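# Stack four magnet blocks from the heap into a tower

## Task

Take four of the magnet blocks from the pile and build a tidy vertical stack with each block resting on the one below, then release the top block so neither gripper is holding anything.

## Robot and tools

ROBOT. Two arms, left_arm and right_arm, each with six revolute joints (waist, shoulder, elbow, wrist pitch, wrist yaw, wrist roll) and a two-finger parallel gripper. Base poses in the scene frame: left_arm at (-0.004, +0.374, 0) m with quat_wxyz (+0.996, 0, 0, +0.092); right_arm at (-0.002, -0.315, 0) m with quat_wxyz (+1.000, 0, 0, -0.027). The names left and right refer to the arms, not to sides of a camera image.

SCENE FRAME. Origin on the table surface midway between the arms, +z up, +x pointing out across the table, left_arm on the +y side. Reported gripper positions are in metres in this frame and can be somewhat wrong, especially when an arm is stretched far. The reported point (end_effector_position) sits between the finger pads, roughly 1 cm short of the fingertips. The fingers extend along the gripper's +z axis and close along its y axis.

execute_actions. Argument actions is a list holding zero or one item. An empty list moves nothing and just reports the state. A motion item is {"rows": [...], "steps": n} with n from 1 to 15 (default 15); each control step lasts 1/30 s, one row is used per step, and the final row is reused if rows run out. A wait item is {"steps": n} with n up to 300; it commands nothing and returns once n steps have elapsed since the previous result, with your reply time counting toward them. Optional pictures (boolean) turns camera images on or off. A refused call sends nothing.

ROWS. Every row is one flat list of 14 numbers in [-1, 1], covering both arms even if only one moves: left_arm's six joint values then its opening, followed by right_arm's six joint values then its opening. The joint values are offsets, not poses: each is a change relative to that arm's joint angles in the latest result that printed them (for a second or later call inside one reply, relative to where the arm is when that action begins). They are not relative to the previous row. Scale: 1.0 equals 1.202 rad for waist, 1.258 for shoulder, 1.238 for elbow, 2.073 for wrist pitch, 2.022 for wrist yaw and for wrist roll. Stated joint ranges (rad): waist -2.618 to 3.054, shoulder 0.000 to 3.142, elbow 0.000 to 3.142, wrist pitch -1.571 to 1.571, wrist yaw -1.571 to 1.571, wrist roll -2.094 to 2.094. Asking for more than 0.036 rad beyond a range end gets the call refused; true ends can differ from the stated ones by up to 0.036 rad, and requests past the true end are clipped there, sometimes reported as "joint sent to its limit". Absence of that line does not prove there is more travel.

OPENING. The seventh number of each arm is an absolute gripper setting: +1 fully open, -1 closed. grip_measured in results uses the same scale. To hold a block, keep commanding roughly 0.03 below its grip_measured; a smaller margin grips more gently. Each gripper's reading has its own fixed error of up to about 1 mm.

MOTION LIMITS. Per step, each joint's target may lead its measured angle by at most 0.202 rad (waist), 0.258 (shoulder), 0.238 (elbow), 0.573 (wrist pitch), 0.522 (wrist yaw and roll), and targets are scaled back if they would move the gripper more than 70 mm from where it is. Big offsets therefore take several steps. Arms keep heading for the last commanded target while you think or wait, until everything nearly stops or a step is HELD. Sending all zeros is not a pause: it pulls the arm back to the reference angles. Arms can sag under zero offsets; to hold one still, put the offsets back to the desired angles in the first call of a reply and zeros in later ones, adding more if a joint keeps falling short.

RESULTS. The state line gives left_arm and right_arm gripper position and quat_wxyz. Joint positions and Joint velocities list each arm's joints in column order (rad, rad/s) plus finger gap (m, m/s; 0.094 m is fully open). Joint torques follow the same order without the gripper; they carry offsets, scale errors and noise. "joint command not followed" means a clearance check altered or blocked some joint targets; HELD marks steps where your row was partly or wholly not sent. MOTOR HOT warns from 75 °C; OVER-TEMPERATURE FAULT reports an arm stopped for overheating (at 100 °C it goes limp and falls), so avoid long heavy holds.

zoom_image. Arguments camera ("cam_left_wrist" or "cam_right_wrist") and region [x0, y0, x1, y1] in pixels of that camera's latest 504x504 image, origin top-left, region no larger than 504 by 504. Returns an enlarged view; it moves nothing.

read_manual. Optional section, only "licences"; returns URDF licence text and moves nothing.

finished_scene. Replying with no tool call ends all remaining work.

AVOID. Knocking or placing anything off the table (immediate failure), arms striking or pressing each other, dropping or slamming blocks, and shoving hard. Brief outside tugs on held parts or pushes on loose ones may occur. Wrist cameras sit on the gripper and stick out up to about 135 mm, so allow clearance.

Each tool is called as name([rows], argument=value, ...), one row to a line, values as JSON.

## Session

execute_actions(actions=[])

Scene clock: 0.00 s of 5800.00 s.
left_arm: end_effector_position=(+0.0630, +0.0271, +0.2272) grip_measured=+1.000 end_effector_quat_wxyz=(+0.624, +0.749, +0.037, +0.218) | right_arm: end_effector_position=(+0.5644, -0.4690, +0.1412) grip_measured=+1.000 end_effector_quat_wxyz=(-0.078, +0.830, +0.379, +0.401)
Joint positions: left_arm=[-1.759  0.986  0.425  0.425 -0.387  1.806  0.094] | right_arm=[-0.416  2.519  2.477 -1.052 -0.722  1.999  0.094]
Joint velocities: left_arm=[-0.022  0.002 -0.017 -0.051  0.066 -0.066  0.   ] | right_arm=[-0.007  0.002 -0.022  0.051  0.037 -0.037  0.   ]
Joint torques (N m, as the arm reports them, + toward a larger angle): no reading
Motor temperatures (°C, as the motors report them): left_arm=[29 26 27 27 26 28] | right_arm=[25 28 26 26 25 28]

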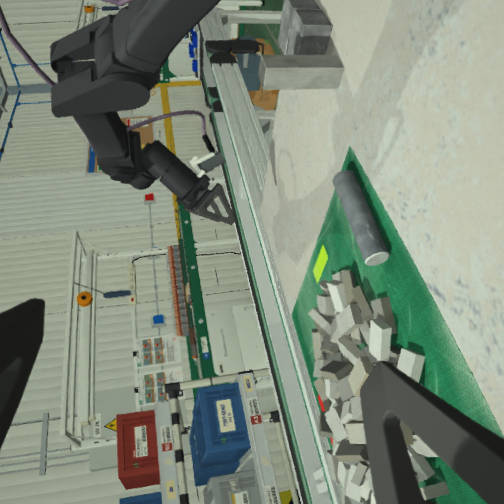

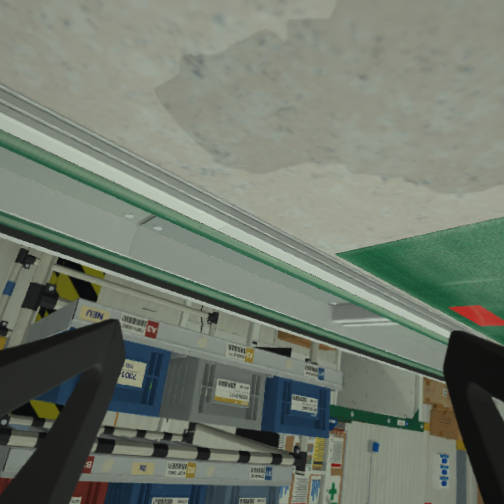

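execute_actions([
  {"rows":[[0.631,0.25,0.626,-0.687,0.191,-0.893,1,0.6,-0.969,-1,0.025,0.357,-0.989,1]],"steps":15},
], pictures=false)

execute_actions([
  {"steps":45},
])

Scene clock: 6.03 s of 5800.00 s.
left_arm: end_effector_position=(+0.2431, +0.1305, +0.2049) grip_measured=+1.000 end_effector_quat_wxyz=(+0.309, +0.527, +0.790, -0.045) | right_arm: end_effector_position=(+0.3808, -0.2025, +0.2034) grip_measured=+1.000 end_effector_quat_wxyz=(+0.194, +0.272, +0.928, +0.166)
Joint positions: left_arm=[-0.988  1.3    1.187 -0.823 -0.043  0.386  0.094] | right_arm=[ 0.298  1.604  1.512 -0.969 -0.087  0.838  0.094]
Joint velocities: left_arm=[-0.002  0.007 -0.007 -1.121  0.242 -2.527  0.   ] | right_arm=[ 1.272 -2.42  -2.293  0.066  0.154 -2.791  0.   ]
Joint torques (N m, as the arm reports them, + toward a larger angle): left_arm=[-1.11 -4.67  9.48  1.27  0.13 -0.02] | right_arm=[-5.81 -9.47  6.57  0.17  0.43  0.08]
Motor temperatures (°C, as the motors report them): left_arm=[29 26 28 28 26 28] | right_arm=[25 32 27 26 25 28]
Steps of this call (steps 1 to 90: nothing new was sent; then 2.53 s passed at rest; steps 91 to 105: all 15 steps of this action). Readings (joint positions):
91: left_arm=[-1.727 1.017 0.465 0.343 -0.320 1.726] | right_arm=[-0.402 2.485 2.426 -1.030 -0.650 1.928]
92: left_arm=[-1.667 1.094 0.545 0.238 -0.250 1.629] | right_arm=[-0.382 2.432 2.343 -1.019 -0.552 1.843]
94: left_arm=[-1.535 1.252 0.715 0.026 -0.154 1.433] | right_arm=[-0.313 2.313 2.187 -1.014 -0.381 1.679]
98: left_arm=[-1.262 1.345 0.997 -0.415 -0.068 1.054] | right_arm=[-0.108 2.070 1.939 -1.002 -0.202 1.387]
105: the state above

Scene clock: 7.53 s of 5800.00 s.
left_arm: end_effector_position=(+0.2144, +0.1508, +0.1830) grip_measured=+1.000 end_effector_quat_wxyz=(+0.215, +0.383, +0.894, -0.087) | right_arm: end_effector_position=(+0.3041, -0.2314, +0.2070) grip_measured=+1.000 end_effector_quat_wxyz=(+0.253, -0.123, +0.959, +0.037)
Joint positions: left_arm=[-0.989  1.302  1.187 -0.987 -0.008  0.006  0.094] | right_arm=[ 0.313  1.294  1.256 -1.015 -0.007  0.006  0.094]
Joint velocities: left_arm=[-0.012 -0.007 -0.012  0.007 -0.066  0.037  0.   ] | right_arm=[ 0.017  0.002 -0.012 -0.081  0.051 -0.007  0.   ]
Joint torques (N m, as the arm reports them, + toward a larger angle): left_arm=[-0.91 -4.59  9.05  0.96  0.07 -0.04] | right_arm=[-0.55 -3.64  6.46  0.75  0.04 -0.08]
Motor temperatures (°C, as the motors report them): left_arm=[29 26 29 28 26 28] | right_arm=[25 32 27 27 25 28]
Steps of this call (steps 1 to 45: the robot went on to your last target). Readings (joint positions):
1: left_arm=[-0.989 1.300 1.187 -0.858 -0.036 0.310] | right_arm=[0.332 1.515 1.430 -0.968 -0.083 0.738]
2: left_arm=[-0.989 1.302 1.187 -0.889 -0.030 0.249] | right_arm=[0.348 1.429 1.358 -0.976 -0.080 0.638]
4: left_arm=[-0.989 1.302 1.187 -0.929 -0.022 0.161] | right_arm=[0.337 1.312 1.283 -1.012 -0.060 0.438]
8: left_arm=[-0.989 1.302 1.187 -0.967 -0.014 0.069] | right_arm=[0.313 1.285 1.270 -1.016 -0.026 0.183]
45: the state above
All arms were judged still, so your last target was given up. Only a new action makes them travel on or press farther. Fingers that are still opening or closing keep moving.

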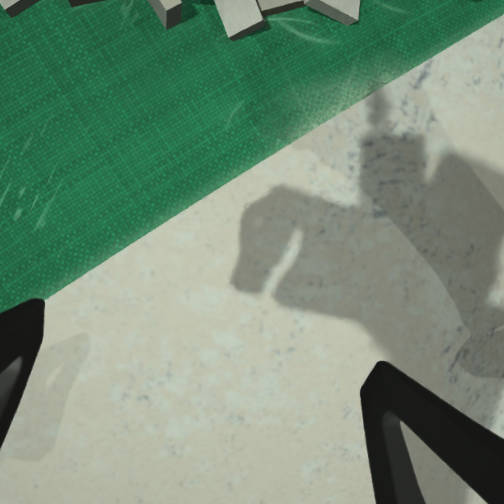

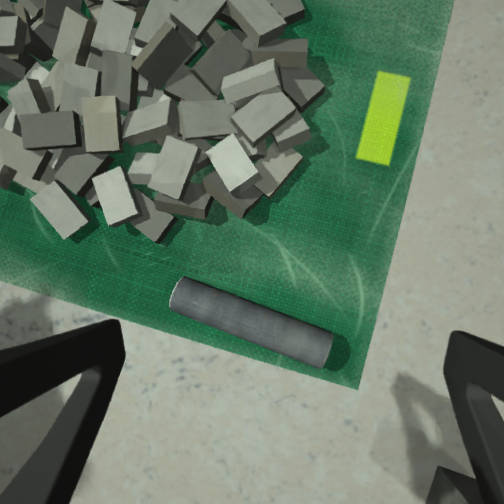

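execute_actions([
  {"rows":[[0.28,0.237,0.34,-0.103,0,0,1,0.115,0.243,0.285,-0.09,0,0,1]],"steps":15},
], pictures=false)

execute_actions([
  {"steps":12},
])

Scene clock: 12.83 s of 5800.00 s.
left_arm: end_effector_position=(+0.3260, +0.2155, +0.1995) grip_measured=+1.000 end_effector_quat_wxyz=(+0.174, +0.226, +0.958, -0.034) | right_arm: end_effector_position=(+0.3309, -0.1702, +0.1961) grip_measured=+1.000 end_effector_quat_wxyz=(+0.166, -0.195, +0.966, +0.039)
Joint positions: left_arm=[-0.641  1.617  1.577 -1.175 -0.012  0.007  0.094] | right_arm=[ 0.456  1.619  1.57  -1.18  -0.009  0.007  0.094]
Joint velocities: left_arm=[-0.002  0.007 -0.012 -0.139 -0.037 -0.051  0.   ] | right_arm=[ 0.007  0.007 -0.002 -0.051 -0.007  0.095  0.   ]
Joint torques (N m, as the arm reports them, + toward a larger angle): left_arm=[-0.96 -8.48 10.54  0.81  0.02 -0.01] | right_arm=[-0.44 -8.48 10.8   0.22  0.06 -0.03]
Motor temperatures (°C, as the motors report them): left_arm=[29 27 30 28 26 28] | right_arm=[25 31 28 27 25 28]
Steps of this call (steps 1 to 90: nothing new was sent; then 1.80 s passed at rest; steps 91 to 105: all 15 steps of this action). Readings (joint positions):
91: left_arm=[-0.965 1.339 1.233 -1.047 0.007 0.007] | right_arm=[0.329 1.332 1.300 -1.070 0.003 0.006]
92: left_arm=[-0.915 1.408 1.312 -1.103 0.012 0.007] | right_arm=[0.361 1.402 1.380 -1.124 0.006 0.007]
94: left_arm=[-0.797 1.544 1.458 -1.119 0.012 0.007] | right_arm=[0.422 1.542 1.524 -1.134 0.001 0.007]
98: left_arm=[-0.640 1.630 1.564 -1.125 -0.009 0.007] | right_arm=[0.456 1.622 1.570 -1.143 -0.009 0.007]
105: the state above

Scene clock: 13.23 s of 5800.00 s.
left_arm: end_effector_position=(+0.3233, +0.2168, +0.1985) grip_measured=+1.000 end_effector_quat_wxyz=(+0.168, +0.226, +0.959, -0.032) | right_arm: end_effector_position=(+0.3294, -0.1709, +0.1955) grip_measured=+1.000 end_effector_quat_wxyz=(+0.162, -0.195, +0.967, +0.038)
Joint positions: left_arm=[-0.641  1.617  1.577 -1.188 -0.012  0.007  0.094] | right_arm=[ 0.456  1.619  1.57  -1.187 -0.009  0.007  0.094]
Joint velocities: left_arm=[-0.007 -0.007 -0.012 -0.051  0.007 -0.066  0.   ] | right_arm=[ 0.007 -0.002 -0.017 -0.007 -0.022 -0.066  0.   ]
Joint torques (N m, as the arm reports them, + toward a larger angle): left_arm=[-0.89 -8.43 10.33  0.75  0.03  0.01] | right_arm=[-0.44 -8.47 10.78  0.22 -0.01 -0.03]
Motor temperatures (°C, as the motors report them): left_arm=[29 27 30 28 26 28] | right_arm=[25 31 28 27 25 28]
Steps of this call (steps 1 to 12: the robot went on to your last target). Readings (joint positions):
1: left_arm=[-0.641 1.617 1.577 -1.178 -0.012 0.007] | right_arm=[0.456 1.619 1.570 -1.182 -0.009 0.007]
2: left_arm=[-0.641 1.617 1.577 -1.181 -0.012 0.007] | right_arm=[0.456 1.619 1.570 -1.183 -0.009 0.007]
4: left_arm=[-0.641 1.617 1.577 -1.183 -0.012 0.007] | right_arm=[0.456 1.619 1.570 -1.185 -0.009 0.007]
8: left_arm=[-0.641 1.617 1.577 -1.186 -0.012 0.007] | right_arm=[0.456 1.619 1.570 -1.186 -0.009 0.007]
12: the state above

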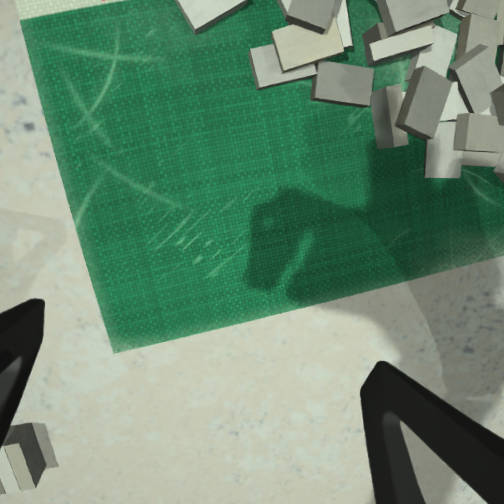

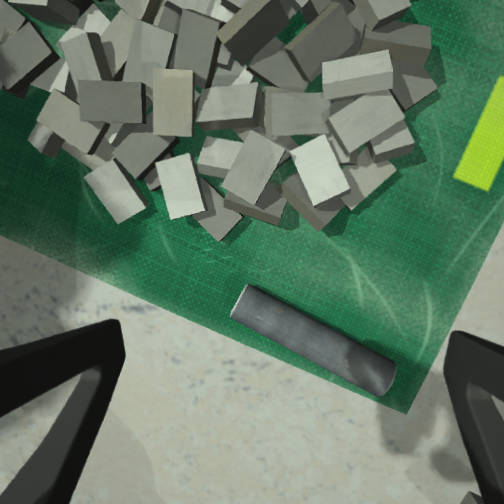

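execute_actions([
  {"rows":[[-0.3,-0.6,-0.6,0.27,0,0,1,-0.065,0.389,0.365,-0.118,0,-0.25,1]],"steps":15},
], pictures=false)

execute_actions([
  {"rows":[[-0.32,-0.6,-0.6,0.28,0,0,1,0,-0.014,0.028,0,0,0,0]],"steps":15},
])

Scene clock: 33.33 s of 5800.00 s.
left_arm: end_effector_position=(+0.1896, +0.1641, +0.2207) grip_measured=+1.000 end_effector_quat_wxyz=(+0.395, +0.367, +0.824, -0.172) | right_arm: end_effector_position=(+0.3939, -0.1799, +0.1174) grip_measured=+1.000 end_effector_quat_wxyz=(+0.012, -0.389, +0.921, +0.003)
Joint positions: left_arm=[-1.015  0.856  0.852 -0.675 -0.001  0.007  0.094] | right_arm=[ 0.376  2.138  1.995 -1.404 -0.008 -0.475  0.094]
Joint velocities: left_arm=[ 0.022  0.002 -0.017  0.271  0.037 -0.022  0.   ] | right_arm=[-0.012 -0.193  0.007 -0.125  0.022 -0.168  0.   ]
Joint torques (N m, as the arm reports them, + toward a larger angle): left_arm=[ 1.   -0.76  6.68  1.75 -0.13 -0.03] | right_arm=[  0.17 -12.47   9.31  -0.32  -0.06  -0.09]
Motor temperatures (°C, as the motors report them): left_arm=[29 31 32 28 26 28] | right_arm=[25 33 31 27 25 28]
Steps of this call (steps 1 to 30: the robot went on to your last target; steps 31 to 90: nothing new was sent; then 16.60 s passed at rest; steps 91 to 105: all 15 steps of this action). Readings (joint positions):
91: left_arm=[-0.656 1.587 1.532 -1.114 -0.021 0.006] | right_arm=[0.448 1.658 1.620 -1.248 -0.012 -0.075]
92: left_arm=[-0.690 1.535 1.456 -1.019 -0.028 0.006] | right_arm=[0.434 1.724 1.708 -1.310 -0.014 -0.160]
94: left_arm=[-0.806 1.400 1.300 -0.878 -0.029 0.006] | right_arm=[0.404 1.886 1.886 -1.351 -0.013 -0.281]
98: left_arm=[-1.016 1.044 0.975 -0.715 0.005 0.007] | right_arm=[0.377 2.108 1.995 -1.353 -0.008 -0.406]
105: the state above

Scene clock: 33.83 s of 5800.00 s.
left_arm: end_effector_position=(+0.0845, +0.1416, +0.1654) grip_measured=+1.000 end_effector_quat_wxyz=(+0.533, +0.436, +0.625, -0.368) | right_arm: end_effector_position=(+0.3937, -0.1799, +0.1210) grip_measured=+0.002 end_effector_quat_wxyz=(+0.017, -0.389, +0.921, +0.003)
Joint positions: left_arm=[-1.391  0.114  0.101 -0.148  0.007  0.006  0.094] | right_arm=[ 0.376  2.129  1.995 -1.405 -0.008 -0.476  0.047]
Joint velocities: left_arm=[ 0.012 -0.002 -0.002  0.315 -0.037  0.007  0.   ] | right_arm=[-0.017  0.007 -0.007 -0.037 -0.007  0.037 -0.001]
Joint torques (N m, as the arm reports them, + toward a larger angle): left_arm=[-0.6   0.76  9.34  1.94 -0.1   0.04] | right_arm=[ -0.14 -11.6    9.89  -0.13  -0.03  -0.01]
Motor temperatures (°C, as the motors report them): left_arm=[29 31 32 28 26 28] | right_arm=[25 33 31 27 25 28]
Steps of this call (steps 1 to 15: all 15 steps of this action). Readings (joint positions):
1: left_arm=[-1.045 0.820 0.801 -0.574 -0.017 0.006] | right_arm=[0.376 2.133 1.995 -1.405 -0.008 -0.476]
2: left_arm=[-1.111 0.746 0.718 -0.458 -0.018 0.006] | right_arm=[0.376 2.130 1.995 -1.405 -0.008 -0.476]
4: left_arm=[-1.262 0.560 0.554 -0.317 -0.010 0.006] | right_arm=[0.376 2.129 1.995 -1.405 -0.008 -0.476]
8: left_arm=[-1.391 0.179 0.240 -0.175 0.007 0.006] | right_arm=[0.376 2.129 1.995 -1.405 -0.008 -0.476]
15: the state above

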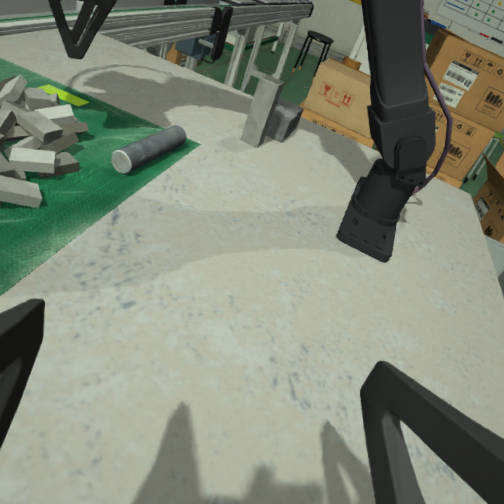

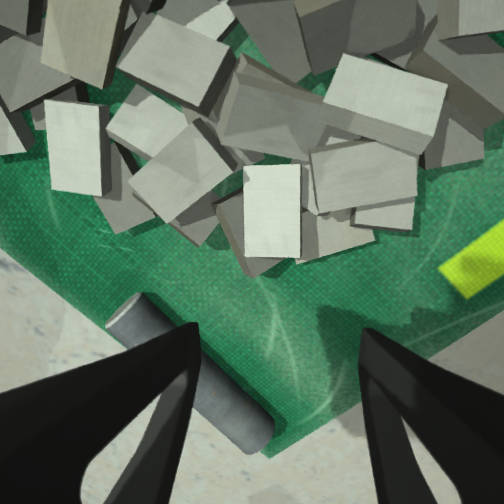

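execute_actions([
  {"rows":[[0,0,0,0,0,0,1,0,0.01,-0.04,0.03,0,0,-0.15],[0,0,0,0,0,0,1,0,0.015,-0.06,0.045,0,0,-0.15],[0,0,0,0,0,0,1,0,0.02,-0.08,0.06,0,0,-0.15],[0,0,0,0,0,0,1,0,0.025,-0.10,0.075,0,0,-0.15],[0,0,0,0,0,0,1,0,0.03,-0.125,0.09,0,0,-0.15]],"steps":15},
])

Scene clock: 39.10 s of 5800.00 s.
left_arm: end_effector_position=(+0.0847, +0.1411, +0.1688) grip_measured=+1.000 end_effector_quat_wxyz=(+0.537, +0.434, +0.621, -0.371) | right_arm: end_effector_position=(+0.3954, -0.1794, +0.0636) grip_measured=-0.148 end_effector_quat_wxyz=(-0.003, -0.389, +0.921, +0.004)
Joint positions: left_arm=[-1.391  0.114  0.101 -0.135  0.007  0.006  0.094] | right_arm=[ 0.376  2.18   1.849 -1.246 -0.008 -0.476  0.04 ]
Joint velocities: left_arm=[-0.012 -0.012  0.002  0.051  0.007 -0.037  0.   ] | right_arm=[-0.002 -0.002  0.007  0.125 -0.007  0.095  0.001]
Joint torques (N m, as the arm reports them, + toward a larger angle): left_arm=[-0.09  1.79  8.6   1.75 -0.01 -0.01] | right_arm=[  0.   -12.42   6.4   -0.13  -0.01  -0.02]
Motor temperatures (°C, as the motors report them): left_arm=[29 29 32 30 26 28] | right_arm=[25 34 31 27 25 28]
Steps of this call (steps 1 to 30: the robot went on to your last target; steps 31 to 90: nothing new was sent; then 1.77 s passed at rest; steps 91 to 105: all 15 steps of this action). Readings (joint positions):
91: left_arm=[-1.391 0.114 0.101 -0.114 0.007 0.006] | right_arm=[0.376 2.129 1.991 -1.398 -0.008 -0.476]
92: left_arm=[-1.391 0.114 0.101 -0.118 0.007 0.006] | right_arm=[0.376 2.129 1.981 -1.385 -0.008 -0.476]
94: left_arm=[-1.391 0.114 0.101 -0.125 0.007 0.006] | right_arm=[0.376 2.130 1.942 -1.345 -0.008 -0.476]
98: left_arm=[-1.391 0.114 0.101 -0.132 0.007 0.006] | right_arm=[0.376 2.159 1.865 -1.282 -0.008 -0.476]
105: the state above

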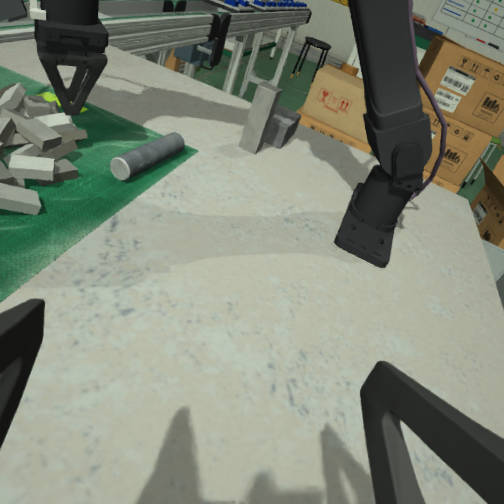

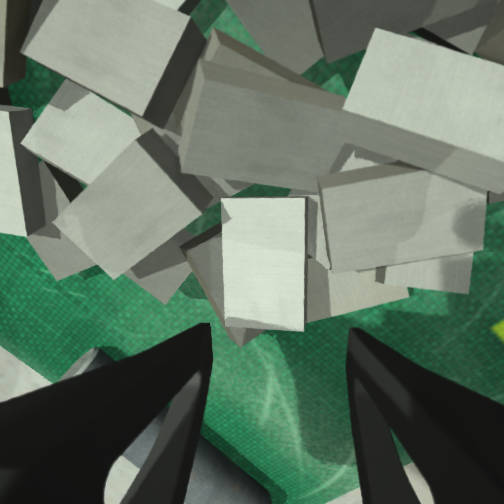

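execute_actions([
  {"rows":[[0,0,0,0,0,0,1,0.011,-0.012,-0.02,0.015,0,0,-0.22],[0,0,0,0,0,0,1,0.011,-0.012,-0.035,0.025,0,0,-0.22],[0,0,0,0,0,0,1,0.011,-0.012,-0.05,0.035,0,0,-0.22]],"steps":15},
])

Scene clock: 45.20 s of 5800.00 s.
left_arm: end_effector_position=(+0.0847, +0.1411, +0.1686) grip_measured=+1.000 end_effector_quat_wxyz=(+0.537, +0.434, +0.621, -0.371) | right_arm: end_effector_position=(+0.3959, -0.1792, +0.0533) grip_measured=-0.218 end_effector_quat_wxyz=(+0.001, -0.389, +0.921, +0.004)
Joint positions: left_arm=[-1.391  0.114  0.101 -0.135  0.007  0.006  0.094] | right_arm=[ 0.376  2.178  1.804 -1.194 -0.008 -0.476  0.037]
Joint velocities: left_arm=[-0.002 -0.007 -0.002  0.037 -0.022  0.007  0.   ] | right_arm=[-0.002 -0.002 -0.012 -0.081 -0.037 -0.022  0.   ]
Joint torques (N m, as the arm reports them, + toward a larger angle): left_arm=[-0.05  1.84  8.53  1.87 -0.01  0.02] | right_arm=[  1.06 -12.49   5.53   0.03  -0.02  -0.01]
Motor temperatures (°C, as the motors report them): left_arm=[29 28 32 30 26 28] | right_arm=[25 36 30 27 25 28]
Steps of this call (steps 1 to 15: the robot went on to your last target; steps 16 to 90: nothing new was sent; then 2.60 s passed at rest; steps 91 to 105: all 15 steps of this action). Readings (joint positions):
91: left_arm=[-1.391 0.114 0.101 -0.135 0.007 0.006] | right_arm=[0.376 2.180 1.849 -1.236 -0.008 -0.476]
92: left_arm=[-1.391 0.114 0.101 -0.135 0.007 0.006] | right_arm=[0.376 2.180 1.845 -1.231 -0.008 -0.476]
94: left_arm=[-1.391 0.114 0.101 -0.135 0.007 0.006] | right_arm=[0.376 2.178 1.827 -1.215 -0.008 -0.476]
98: left_arm=[-1.391 0.114 0.101 -0.135 0.007 0.006] | right_arm=[0.376 2.178 1.804 -1.205 -0.008 -0.476]
105: the state above

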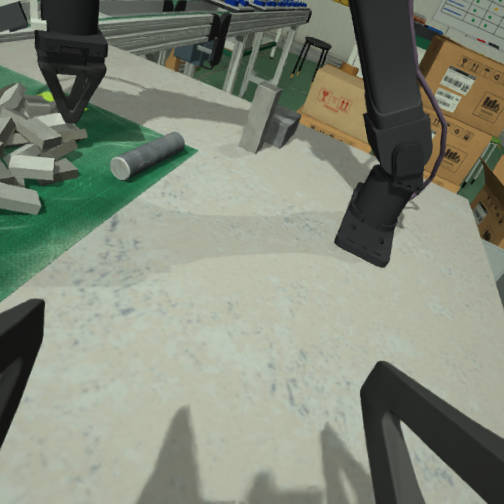

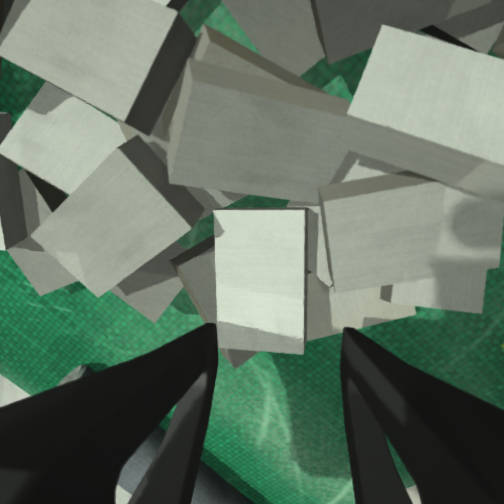

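execute_actions([
  {"rows":[[0,0,0,0,0,0,1,0.028,0,0.04,-0.01,0,0,-0.2],[0,0,0,0,0,0,1,0.028,0.006,0.055,-0.015,0,0,-0.2],[0,0,0,0,0,0,1,0.028,0.013,0.065,-0.018,0,0,-0.2]],"steps":15},
])

Scene clock: 49.43 s of 5800.00 s.
left_arm: end_effector_position=(+0.0847, +0.1411, +0.1686) grip_measured=+1.000 end_effector_quat_wxyz=(+0.537, +0.434, +0.621, -0.371) | right_arm: end_effector_position=(+0.3988, -0.1651, +0.0612) grip_measured=-0.202 end_effector_quat_wxyz=(+0.010, -0.403, +0.915, +0.002)
Joint positions: left_arm=[-1.391  0.114  0.101 -0.135  0.007  0.006  0.094] | right_arm=[ 0.406  2.187  1.85  -1.215 -0.006 -0.476  0.037]
Joint velocities: left_arm=[-0.007  0.007 -0.012 -0.081  0.007 -0.066  0.   ] | right_arm=[-0.017  0.007  0.007  0.007  0.066  0.022 -0.   ]
Joint torques (N m, as the arm reports them, + toward a larger angle): left_arm=[0.06 1.8  8.59 1.86 0.   0.01] | right_arm=[  0.18 -10.88   9.81  -0.29  -0.04  -0.01]
Motor temperatures (°C, as the motors report them): left_arm=[29 28 32 31 26 28] | right_arm=[25 36 30 27 25 28]
Steps of this call (steps 1 to 15: the robot went on to your last target; steps 16 to 90: nothing new was sent; then 0.73 s passed at rest; steps 91 to 105: all 15 steps of this action). Readings (joint positions):
91: left_arm=[-1.391 0.114 0.101 -0.135 0.007 0.006] | right_arm=[0.378 2.178 1.804 -1.192 -0.007 -0.476]
92: left_arm=[-1.391 0.114 0.101 -0.135 0.007 0.006] | right_arm=[0.381 2.179 1.809 -1.198 -0.006 -0.476]
94: left_arm=[-1.391 0.114 0.101 -0.135 0.007 0.006] | right_arm=[0.390 2.186 1.831 -1.208 -0.006 -0.476]
98: left_arm=[-1.391 0.114 0.101 -0.135 0.007 0.006] | right_arm=[0.405 2.187 1.850 -1.209 -0.006 -0.476]
105: the state above

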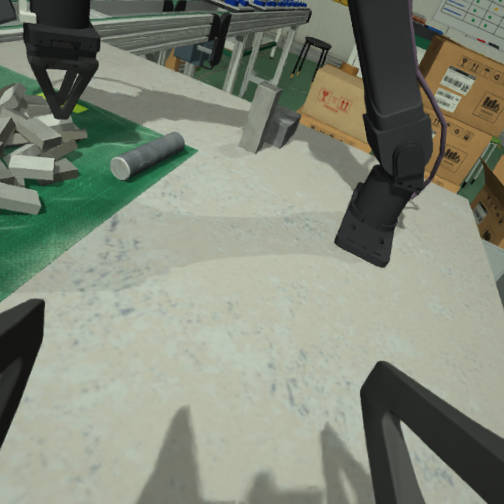

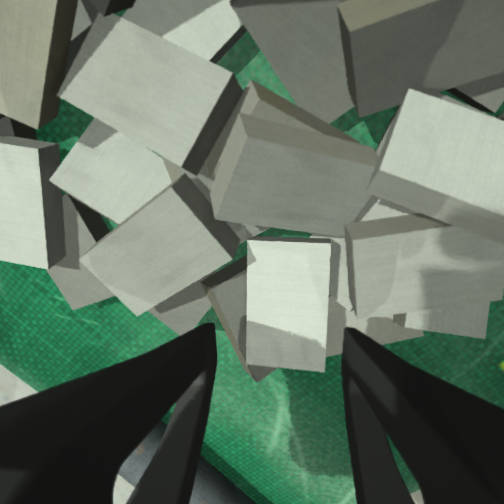

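execute_actions([
  {"rows":[[0,0,0,0,0,0,1,-0.024,0,0,0,0,0,-0.2],[0,0,0,0,0,0,1,-0.024,0,0,0,0,0,-0.2],[0,0,0,0,0,0,1,-0.02,0,-0.02,0.01,0,0,-0.2],[0,0,0,0,0,0,1,-0.016,0,-0.035,0.018,0,0,-0.2],[0,0,0,0,0,0,1,-0.016,0,-0.045,0.018,0,0,-0.2]],"steps":15},
])

Scene clock: 55.37 s of 5800.00 s.
left_arm: end_effector_position=(+0.0847, +0.1411, +0.1686) grip_measured=+1.000 end_effector_quat_wxyz=(+0.537, +0.434, +0.621, -0.371) | right_arm: end_effector_position=(+0.3948, -0.1730, +0.0514) grip_measured=-0.202 end_effector_quat_wxyz=(-0.001, -0.396, +0.918, +0.003)
Joint positions: left_arm=[-1.391  0.114  0.101 -0.135  0.007  0.006  0.094] | right_arm=[ 0.392  2.187  1.812 -1.197 -0.006 -0.476  0.037]
Joint velocities: left_arm=[-0.017 -0.002  0.007 -0.007 -0.007  0.022  0.   ] | right_arm=[ 0.002 -0.012 -0.012 -0.022 -0.007 -0.022  0.   ]
Joint torques (N m, as the arm reports them, + toward a larger angle): left_arm=[-0.06  1.77  8.64  1.88 -0.01 -0.02] | right_arm=[ -0.32 -11.37   5.71  -0.04  -0.03  -0.02]
Motor temperatures (°C, as the motors report them): left_arm=[29 28 32 31 26 28] | right_arm=[25 37 30 27 25 28]
Steps of this call (steps 1 to 15: the robot went on to your last target; steps 16 to 90: nothing new was sent; then 2.43 s passed at rest; steps 91 to 105: all 15 steps of this action). Readings (joint positions):
91: left_arm=[-1.391 0.114 0.101 -0.135 0.007 0.006] | right_arm=[0.405 2.187 1.850 -1.216 -0.006 -0.476]
92: left_arm=[-1.391 0.114 0.101 -0.135 0.007 0.006] | right_arm=[0.402 2.187 1.850 -1.216 -0.006 -0.476]
94: left_arm=[-1.391 0.114 0.101 -0.135 0.007 0.006] | right_arm=[0.396 2.187 1.847 -1.212 -0.006 -0.476]
98: left_arm=[-1.391 0.114 0.101 -0.135 0.007 0.006] | right_arm=[0.392 2.187 1.817 -1.200 -0.006 -0.476]
105: the state above

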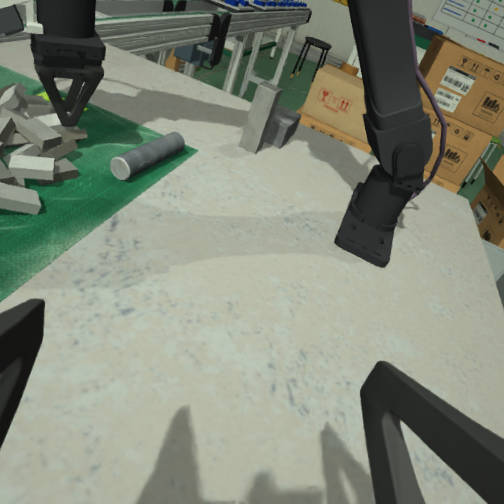

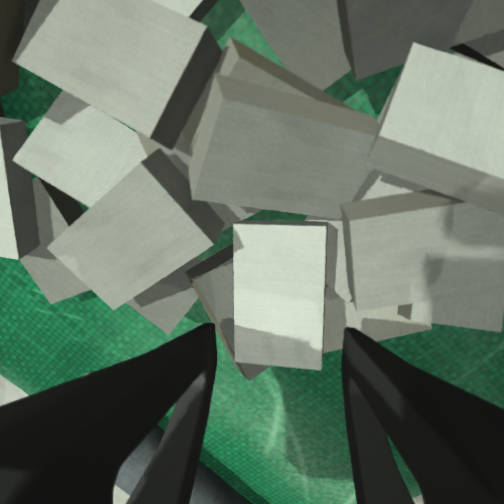

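execute_actions([
  {"rows":[[0,0,0,0,0,0,1,0,0,-0.02,0.015,0,0,-0.28],[0,0,0,0,0,0,1,0,0,-0.035,0.025,0,0,-0.28],[0,0,0,0,0,0,1,0,0,-0.048,0.031,0,0,-0.28]],"steps":15},
])

Scene clock: 57.90 s of 5800.00 s.
left_arm: end_effector_position=(+0.0847, +0.1411, +0.1686) grip_measured=+1.000 end_effector_quat_wxyz=(+0.537, +0.434, +0.621, -0.371) | right_arm: end_effector_position=(+0.3944, -0.1729, +0.0436) grip_measured=-0.278 end_effector_quat_wxyz=(+0.001, -0.396, +0.918, +0.003)
Joint positions: left_arm=[-1.391  0.114  0.101 -0.135  0.007  0.006  0.094] | right_arm=[ 0.392  2.187  1.78  -1.162 -0.007 -0.476  0.034]
Joint velocities: left_arm=[ 0.012 -0.007  0.002  0.037  0.051 -0.022  0.   ] | right_arm=[-0.007  0.007  0.022 -0.007 -0.066  0.037  0.   ]
Joint torques (N m, as the arm reports them, + toward a larger angle): left_arm=[ 0.05  1.92  8.62  1.86 -0.01  0.02] | right_arm=[ -0.01 -11.37   4.58   0.09   0.    -0.02]
Motor temperatures (°C, as the motors report them): left_arm=[29 27 32 32 26 28] | right_arm=[25 37 30 27 25 28]
Steps of this call (steps 1 to 15: the robot went on to your last target; steps 16 to 61: nothing new was sent; steps 62 to 76: all 15 steps of this action). Readings (joint positions):
62: left_arm=[-1.391 0.114 0.101 -0.135 0.007 0.006] | right_arm=[0.392 2.187 1.812 -1.194 -0.006 -0.476]
63: left_arm=[-1.391 0.114 0.101 -0.135 0.007 0.006] | right_arm=[0.392 2.187 1.808 -1.188 -0.006 -0.476]
65: left_arm=[-1.391 0.114 0.101 -0.135 0.007 0.006] | right_arm=[0.392 2.187 1.792 -1.171 -0.006 -0.476]
69: left_arm=[-1.391 0.114 0.101 -0.135 0.007 0.006] | right_arm=[0.392 2.187 1.780 -1.163 -0.007 -0.476]
76: the state above

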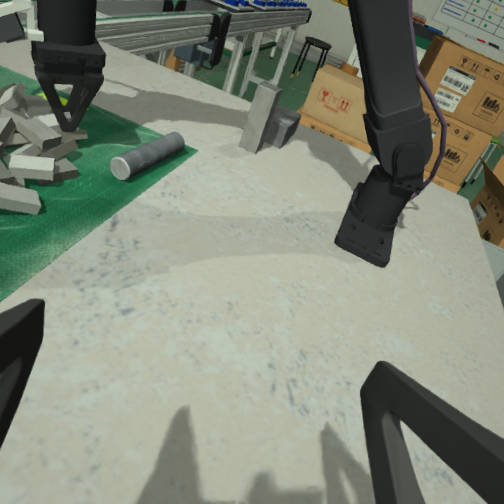

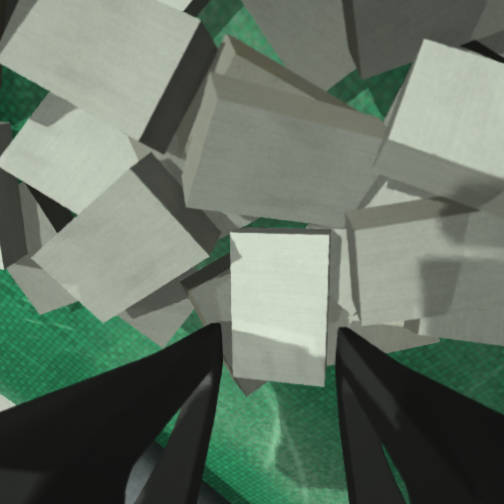

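execute_actions([
  {"rows":[[0,0,0,0,0,0,1,0,0,0.005,0,0,0,-0.38],[0,0,0,0,0,0,1,0,0,0.005,0,0,0,-0.42],[0,0,0,0,0,0,1,0,0,0.005,0,0,0,-0.46],[0,0,0,0,0,0,1,0,0,0.005,0,0,0,-0.49],[0,0,0,0,0,0,1,0,0,0.005,0,0,0,-0.52]],"steps":12},
])

Scene clock: 60.37 s of 5800.00 s.
left_arm: end_effector_position=(+0.0847, +0.1411, +0.1686) grip_measured=+1.000 end_effector_quat_wxyz=(+0.537, +0.434, +0.621, -0.371) | right_arm: end_effector_position=(+0.3943, -0.1729, +0.0436) grip_measured=-0.479 end_effector_quat_wxyz=(+0.001, -0.396, +0.918, +0.003)
Joint positions: left_arm=[-1.391  0.114  0.101 -0.135  0.007  0.006  0.094] | right_arm=[ 0.392  2.187  1.78  -1.163 -0.007 -0.476  0.024]
Joint velocities: left_arm=[-0.002  0.007 -0.002  0.037 -0.022 -0.051  0.   ] | right_arm=[-0.002 -0.012 -0.007 -0.051 -0.051  0.007 -0.001]
Joint torques (N m, as the arm reports them, + toward a larger angle): left_arm=[0.   1.81 8.57 1.86 0.   0.  ] | right_arm=[ -0.02 -11.35   7.44  -0.19   0.    -0.01]
Motor temperatures (°C, as the motors report them): left_arm=[29 27 32 32 26 28] | right_arm=[25 37 30 27 25 28]
Steps of this call (steps 1 to 15: the robot went on to your last target; steps 16 to 62: nothing new was sent; steps 63 to 74: all 12 steps of this action). Readings (joint positions):
63: left_arm=[-1.391 0.114 0.101 -0.135 0.007 0.006] | right_arm=[0.392 2.187 1.780 -1.163 -0.008 -0.476]
64: left_arm=[-1.391 0.114 0.101 -0.135 0.007 0.006] | right_arm=[0.392 2.187 1.780 -1.163 -0.009 -0.476]
66: left_arm=[-1.391 0.114 0.101 -0.135 0.007 0.006] | right_arm=[0.392 2.187 1.780 -1.163 -0.008 -0.476]
70: left_arm=[-1.391 0.114 0.101 -0.135 0.007 0.006] | right_arm=[0.392 2.187 1.780 -1.163 -0.007 -0.476]
74: the state above

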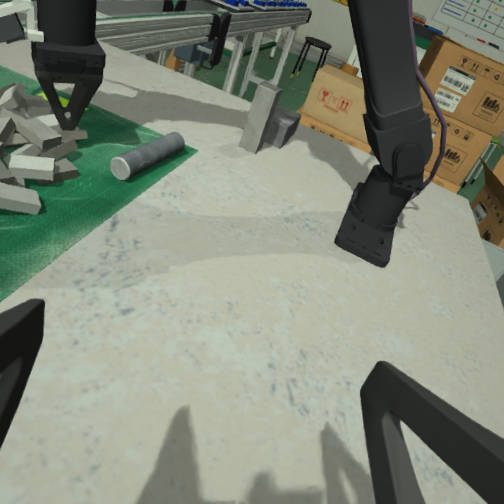

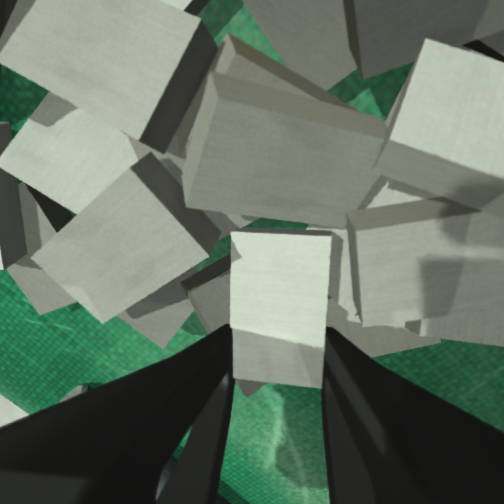

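execute_actions([
  {"rows":[[0,0,0,0,0,0,1,0,-0.02,0.03,-0.01,0,0,-0.52],[0,0,0,0,0,0,1,0,-0.03,0.045,-0.025,0,0,-0.52],[0,0,0,0,0,0,1,0,-0.04,0.06,-0.04,0,0,-0.52],[0,0,0,0,0,0,1,0,-0.055,0.07,-0.055,0,0,-0.52],[0,0,0,0,0,0,1,0,-0.07,0.08,-0.07,0,0,-0.52],[0,0,0,0,0,0,1,0,-0.09,0.08,-0.08,0,0,-0.52],[0,0,0,0,0,0,1,0,-0.11,0.08,-0.09,0,0,-0.52],[0,0,0,0,0,0,1,0,-0.13,0.08,-0.10,0,0,-0.52]],"steps":15},
])

Scene clock: 66.53 s of 5800.00 s.
left_arm: end_effector_position=(+0.0847, +0.1411, +0.1686) grip_measured=+1.000 end_effector_quat_wxyz=(+0.537, +0.434, +0.621, -0.371) | right_arm: end_effector_position=(+0.3779, -0.1787, +0.1293) grip_measured=-0.479 end_effector_quat_wxyz=(+0.038, -0.396, +0.918, +0.001)
Joint positions: left_arm=[-1.391  0.114  0.101 -0.135  0.007  0.006  0.094] | right_arm=[ 0.392  2.018  1.86  -1.337 -0.007 -0.476  0.024]
Joint velocities: left_arm=[-0.007  0.002  0.002  0.066 -0.007  0.007  0.   ] | right_arm=[ 0.002 -0.002 -0.012 -0.168  0.051  0.007  0.001]
Joint torques (N m, as the arm reports them, + toward a larger angle): left_arm=[-0.11  1.79  8.6   1.86 -0.01  0.02] | right_arm=[ 0.   -9.72  8.59 -0.3  -0.02 -0.02]
Motor temperatures (°C, as the motors report them): left_arm=[29 27 32 32 26 28] | right_arm=[25 37 30 26 25 28]
Steps of this call (steps 1 to 15: the robot went on to your last target; steps 16 to 90: nothing new was sent; then 2.67 s passed at rest; steps 91 to 105: all 15 steps of this action). Readings (joint positions):
91: left_arm=[-1.391 0.114 0.101 -0.135 0.007 0.006] | right_arm=[0.392 2.187 1.780 -1.163 -0.007 -0.476]
92: left_arm=[-1.391 0.114 0.101 -0.135 0.007 0.006] | right_arm=[0.392 2.186 1.783 -1.168 -0.007 -0.476]
94: left_arm=[-1.391 0.114 0.101 -0.135 0.007 0.006] | right_arm=[0.392 2.181 1.799 -1.194 -0.007 -0.476]
98: left_arm=[-1.391 0.114 0.101 -0.135 0.007 0.006] | right_arm=[0.392 2.115 1.825 -1.266 -0.007 -0.476]
105: the state above

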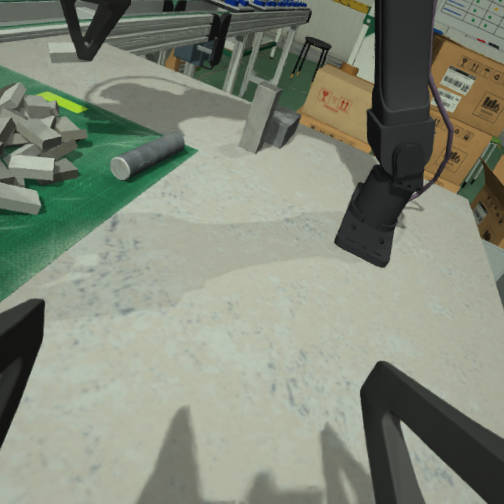

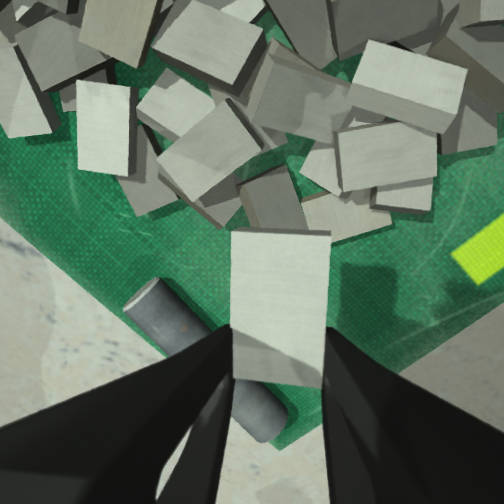

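execute_actions([
  {"rows":[[0,0,0,0,0,0,1,0.02,-0.04,-0.04,0.0,0,0.025,-0.52],[0,0,0,0,0,0,1,0.05,-0.08,-0.09,0.01,0,0.05,-0.52],[0,0,0,0,0,0,1,0.08,-0.12,-0.14,0.02,0,0.075,-0.52],[0,0,0,0,0,0,1,0.12,-0.16,-0.19,0.03,0,0.1,-0.52],[0,0,0,0,0,0,1,0.16,-0.2,-0.24,0.04,0,0.125,-0.52],[0,0,0,0,0,0,1,0.2,-0.23,-0.29,0.05,0,0.15,-0.52],[0,0,0,0,0,0,1,0.24,-0.26,-0.34,0.06,0,0.175,-0.52],[0,0,0,0,0,0,1,0.28,-0.28,-0.39,0.07,0,0.2,-0.52],[0,0,0,0,0,0,1,0.31,-0.3,-0.44,0.085,0,0.22,-0.52],[0,0,0,0,0,0,1,0.335,-0.31,-0.49,0.1,0,0.24,-0.52],[0,0,0,0,0,0,1,0.35,-0.314,-0.53,0.11,0,0.24,-0.52],[0,0,0,0,0,0,1,0.358,-0.314,-0.56,0.115,0,0.24,-0.52]],"steps":15},
], pictures=false)

execute_actions([
  {"steps":12},
])

zoom_image(camera="cam_left_wrist", region=[100,80,350,330])

Scene clock: 73.57 s of 5800.00 s.
left_arm: end_effector_position=(+0.0847, +0.1411, +0.1686) grip_measured=+1.000 end_effector_quat_wxyz=(+0.537, +0.434, +0.621, -0.371) | right_arm: end_effector_position=(+0.1842, -0.1195, +0.0806) grip_measured=-0.479 end_effector_quat_wxyz=(-0.027, -0.409, +0.912, +0.002)
Joint positions: left_arm=[-1.391  0.114  0.101 -0.135  0.007  0.006  0.094] | right_arm=[ 0.843  1.633  1.179 -1.167 -0.023 -0.055  0.024]
Joint velocities: left_arm=[ 0.007 -0.002  0.002 -0.051 -0.022  0.022  0.   ] | right_arm=[-0.12   0.115 -0.515  0.066 -0.022  0.462  0.001]
Joint torques (N m, as the arm reports them, + toward a larger angle): left_arm=[-0.06  1.74  8.59  1.88 -0.01  0.03] | right_arm=[-1.04 -7.69  8.4   0.39  0.03  0.06]
Motor temperatures (°C, as the motors report them): left_arm=[29 27 32 33 26 28] | right_arm=[25 37 30 26 25 28]
Steps of this call (steps 1 to 30: the robot went on to your last target; steps 31 to 90: nothing new was sent; then 3.53 s passed at rest; steps 91 to 105: all 15 steps of this action). Readings (joint positions):
91: left_arm=[-1.391 0.114 0.101 -0.135 0.007 0.006] | right_arm=[0.393 2.019 1.853 -1.351 -0.007 -0.468]
92: left_arm=[-1.391 0.114 0.101 -0.135 0.007 0.006] | right_arm=[0.398 2.003 1.828 -1.336 -0.004 -0.452]
94: left_arm=[-1.391 0.114 0.101 -0.135 0.007 0.006] | right_arm=[0.430 1.936 1.730 -1.304 0.005 -0.399]
98: left_arm=[-1.391 0.114 0.101 -0.135 0.007 0.006] | right_arm=[0.624 1.744 1.495 -1.257 0.009 -0.249]
105: the state above

Scene clock: 73.97 s of 5800.00 s.
left_arm: end_effector_position=(+0.0847, +0.1411, +0.1686) grip_measured=+1.000 end_effector_quat_wxyz=(+0.537, +0.434, +0.621, -0.371) | right_arm: end_effector_position=(+0.1922, -0.1186, +0.0754) grip_measured=-0.479 end_effector_quat_wxyz=(-0.013, -0.379, +0.925, +0.002)
Joint positions: left_arm=[-1.391  0.114  0.101 -0.135  0.007  0.006  0.094] | right_arm=[ 0.831  1.636  1.162 -1.121 -0.014 -0.     0.024]
Joint velocities: left_arm=[-0.007  0.002  0.012  0.022  0.051  0.051  0.   ] | right_arm=[-0.022 -0.002  0.012 -0.037 -0.066  0.007  0.001]
Joint torques (N m, as the arm reports them, + toward a larger angle): left_arm=[-0.04  1.73  8.53  1.87 -0.02 -0.01] | right_arm=[-0.68 -7.61  7.12 -0.07  0.02  0.06]
Motor temperatures (°C, as the motors report them): left_arm=[29 27 32 33 26 28] | right_arm=[25 37 30 26 25 28]
Steps of this call (steps 1 to 12: the robot went on to your last target). Readings (joint positions):
1: left_arm=[-1.391 0.114 0.101 -0.135 0.007 0.006] | right_arm=[0.839 1.635 1.166 -1.165 -0.021 -0.043]
2: left_arm=[-1.391 0.114 0.101 -0.135 0.007 0.006] | right_arm=[0.835 1.636 1.162 -1.162 -0.019 -0.033]
4: left_arm=[-1.391 0.114 0.101 -0.135 0.007 0.006] | right_arm=[0.831 1.636 1.162 -1.148 -0.016 -0.020]
8: left_arm=[-1.391 0.114 0.101 -0.135 0.007 0.006] | right_arm=[0.831 1.636 1.162 -1.127 -0.014 -0.006]
12: the state above

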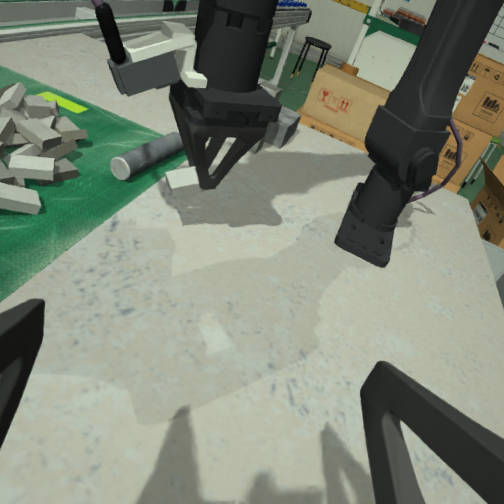

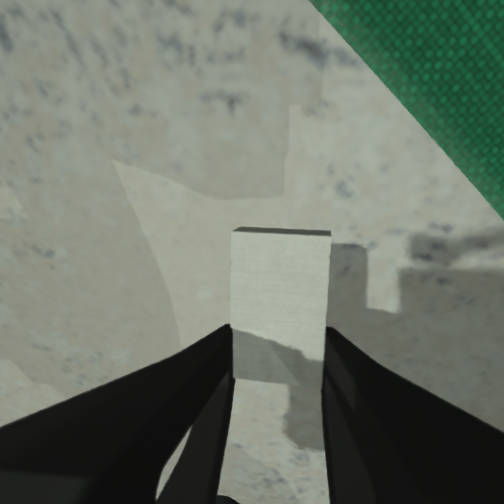

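Region (100, 80, 350, 330) of cam_left_wrist's 504x504 image, scaled by 2.016, with more detail than that image has.

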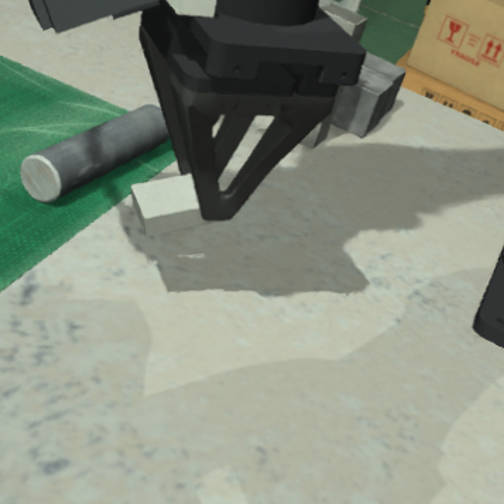

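execute_actions([
  {"rows":[[0,0,0,0,0,0,1,0,-0.025,-0.03,0.04,0.005,0,-0.52],[0,0,0,0,0,0,1,0,-0.045,-0.06,0.07,0.005,0,-0.52],[0,0,0,0,0,0,1,0,-0.065,-0.09,0.1,0.005,0,-0.52],[0,0,0,0,0,0,1,0,-0.085,-0.12,0.13,0.005,0,-0.52],[0,0,0,0,0,0,1,0,-0.1,-0.15,0.16,0.005,0,-0.52],[0,0,0,0,0,0,1,0,-0.115,-0.18,0.19,0.005,0,-0.52],[0,0,0,0,0,0,1,0,-0.13,-0.21,0.21,0.005,0,-0.52],[0,0,0,0,0,0,1,0,-0.14,-0.24,0.23,0.005,0,-0.52],[0,0,0,0,0,0,1,0,-0.147,-0.265,0.246,0.005,0,-0.52],[0,0,0,0,0,0,1,0,-0.147,-0.285,0.246,0.005,0,-0.52],[0,0,0,0,0,0,1,0,-0.147,-0.305,0.246,0.005,0,-0.52],[0,0,0,0,0,0,1,0,-0.147,-0.318,0.246,0.005,0,-0.52]],"steps":15},
], pictures=false)

execute_actions([
  {"steps":10},
])

zoom_image(camera="cam_left_wrist", region=[120,150,270,300])

Scene clock: 83.83 s of 5800.00 s.
left_arm: end_effector_position=(+0.0847, +0.1411, +0.1686) grip_measured=+1.000 end_effector_quat_wxyz=(+0.537, +0.434, +0.621, -0.371) | right_arm: end_effector_position=(+0.1862, -0.1255, +0.0270) grip_measured=-0.479 end_effector_quat_wxyz=(+0.086, -0.376, +0.922, +0.041)
Joint positions: left_arm=[-1.391  0.114  0.101 -0.135  0.007  0.006  0.094] | right_arm=[ 0.831  1.471  0.779 -0.688 -0.01   0.004  0.024]
Joint velocities: left_arm=[ 0.002  0.007  0.012  0.007 -0.022  0.007  0.   ] | right_arm=[ 0.022 -0.012 -0.198  0.11  -0.037  0.022 -0.003]
Joint torques (N m, as the arm reports them, + toward a larger angle): left_arm=[-0.02  1.74  8.7   1.87 -0.01  0.  ] | right_arm=[-0.01 -6.4   7.09  0.6   0.02 -0.06]
Motor temperatures (°C, as the motors report them): left_arm=[29 27 32 33 26 28] | right_arm=[25 36 30 26 25 28]
Steps of this call (steps 1 to 30: the robot went on to your last target; steps 31 to 90: nothing new was sent; then 6.37 s passed at rest; steps 91 to 105: all 15 steps of this action). Readings (joint positions):
91: left_arm=[-1.391 0.114 0.101 -0.135 0.007 0.006] | right_arm=[0.831 1.635 1.159 -1.110 -0.013 0.004]
92: left_arm=[-1.391 0.114 0.101 -0.135 0.007 0.006] | right_arm=[0.831 1.627 1.146 -1.086 -0.013 0.004]
94: left_arm=[-1.391 0.114 0.101 -0.135 0.007 0.006] | right_arm=[0.831 1.593 1.091 -1.013 -0.011 0.004]
98: left_arm=[-1.391 0.114 0.101 -0.135 0.007 0.006] | right_arm=[0.831 1.505 0.944 -0.843 -0.011 0.004]
105: the state above

Scene clock: 84.17 s of 5800.00 s.
left_arm: end_effector_position=(+0.0847, +0.1411, +0.1686) grip_measured=+1.000 end_effector_quat_wxyz=(+0.537, +0.434, +0.621, -0.371) | right_arm: end_effector_position=(+0.1934, -0.1183, +0.0282) grip_measured=-0.479 end_effector_quat_wxyz=(+0.106, -0.375, +0.920, +0.049)
Joint positions: left_arm=[-1.391  0.114  0.101 -0.135  0.007  0.006  0.094] | right_arm=[ 0.831  1.471  0.774 -0.639 -0.01   0.004  0.024]
Joint velocities: left_arm=[-0.022 -0.002  0.002  0.007  0.037  0.051  0.   ] | right_arm=[-0.002  0.002  0.007  0.051  0.022 -0.007 -0.   ]
Joint torques (N m, as the arm reports them, + toward a larger angle): left_arm=[-0.07  1.79  8.41  1.88  0.    0.02] | right_arm=[-0.01 -6.56  6.37  0.42  0.04 -0.06]
Motor temperatures (°C, as the motors report them): left_arm=[29 27 32 34 26 28] | right_arm=[25 36 30 27 25 28]
Steps of this call (steps 1 to 10: the robot went on to your last target). Readings (joint positions):
1: left_arm=[-1.391 0.114 0.101 -0.135 0.007 0.006] | right_arm=[0.831 1.471 0.774 -0.683 -0.010 0.004]
2: left_arm=[-1.391 0.114 0.101 -0.135 0.007 0.006] | right_arm=[0.831 1.471 0.774 -0.677 -0.010 0.004]
4: left_arm=[-1.391 0.114 0.101 -0.135 0.007 0.006] | right_arm=[0.831 1.471 0.774 -0.660 -0.010 0.004]
8: left_arm=[-1.391 0.114 0.101 -0.135 0.007 0.006] | right_arm=[0.831 1.471 0.774 -0.643 -0.010 0.004]
10: the state above

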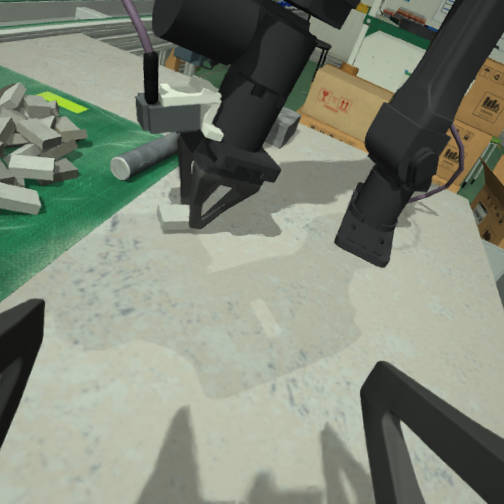

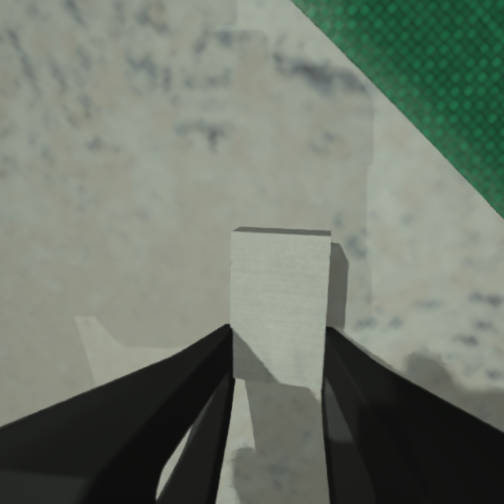

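Region (120, 150, 270, 300) of cam_left_wrist's 504x504 image, scaled by 3.360, with more detail than that image has.

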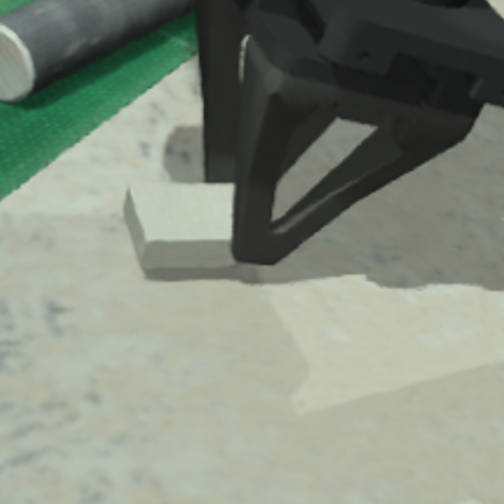

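execute_actions([
  {"rows":[[0,0,0,0,0,0,1,0,0,-0.02,0.012,0,0,-0.52],[0,0,0,0,0,0,1,0,0,-0.034,0.022,0,0,-0.52]],"steps":15},
])

zoom_image(camera="cam_left_wrist", region=[120,150,270,300])

Scene clock: 87.07 s of 5800.00 s.
left_arm: end_effector_position=(+0.0847, +0.1411, +0.1686) grip_measured=+1.000 end_effector_quat_wxyz=(+0.537, +0.434, +0.621, -0.371) | right_arm: end_effector_position=(+0.1901, -0.1216, +0.0218) grip_measured=-0.479 end_effector_quat_wxyz=(+0.103, -0.375, +0.920, +0.048)
Joint positions: left_arm=[-1.391  0.114  0.101 -0.135  0.007  0.006  0.094] | right_arm=[ 0.831  1.471  0.747 -0.618 -0.01   0.004  0.024]
Joint velocities: left_arm=[-0.002 -0.002 -0.007 -0.037 -0.037 -0.037  0.   ] | right_arm=[-0.017 -0.007 -0.007 -0.007 -0.037 -0.066 -0.   ]
Joint torques (N m, as the arm reports them, + toward a larger angle): left_arm=[-0.05  1.73  8.52  1.86 -0.01  0.01] | right_arm=[-0.02 -4.75  5.45  0.42 -0.02 -0.01]
Motor temperatures (°C, as the motors report them): left_arm=[29 27 32 34 26 28] | right_arm=[25 35 30 27 25 28]
Steps of this call (steps 1 to 30: the robot went on to your last target; steps 31 to 72: nothing new was sent; steps 73 to 87: all 15 steps of this action). Readings (joint positions):
73: left_arm=[-1.391 0.114 0.101 -0.135 0.007 0.006] | right_arm=[0.831 1.471 0.774 -0.634 -0.010 0.004]
74: left_arm=[-1.391 0.114 0.101 -0.135 0.007 0.006] | right_arm=[0.831 1.471 0.771 -0.630 -0.010 0.004]
76: left_arm=[-1.391 0.114 0.101 -0.135 0.007 0.006] | right_arm=[0.831 1.471 0.760 -0.621 -0.010 0.004]
80: left_arm=[-1.391 0.114 0.101 -0.135 0.007 0.006] | right_arm=[0.831 1.471 0.747 -0.621 -0.010 0.004]
87: the state above

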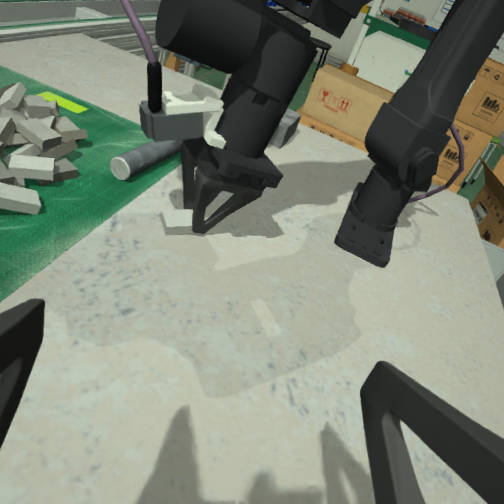

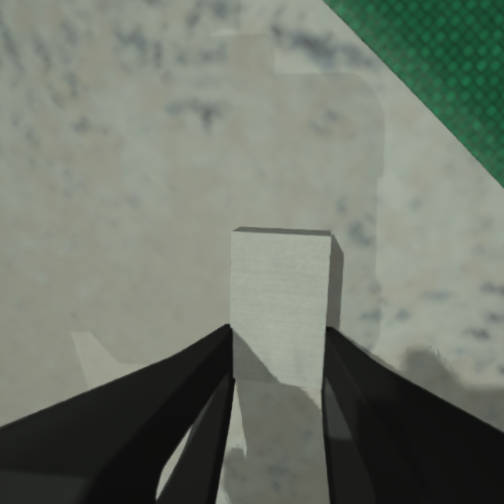

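Region (120, 150, 270, 300) of cam_left_wrist's 504x504 image, scaled by 3.360, with more detail than that image has.

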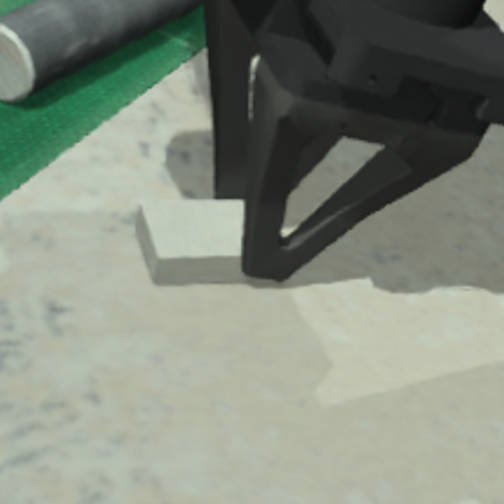

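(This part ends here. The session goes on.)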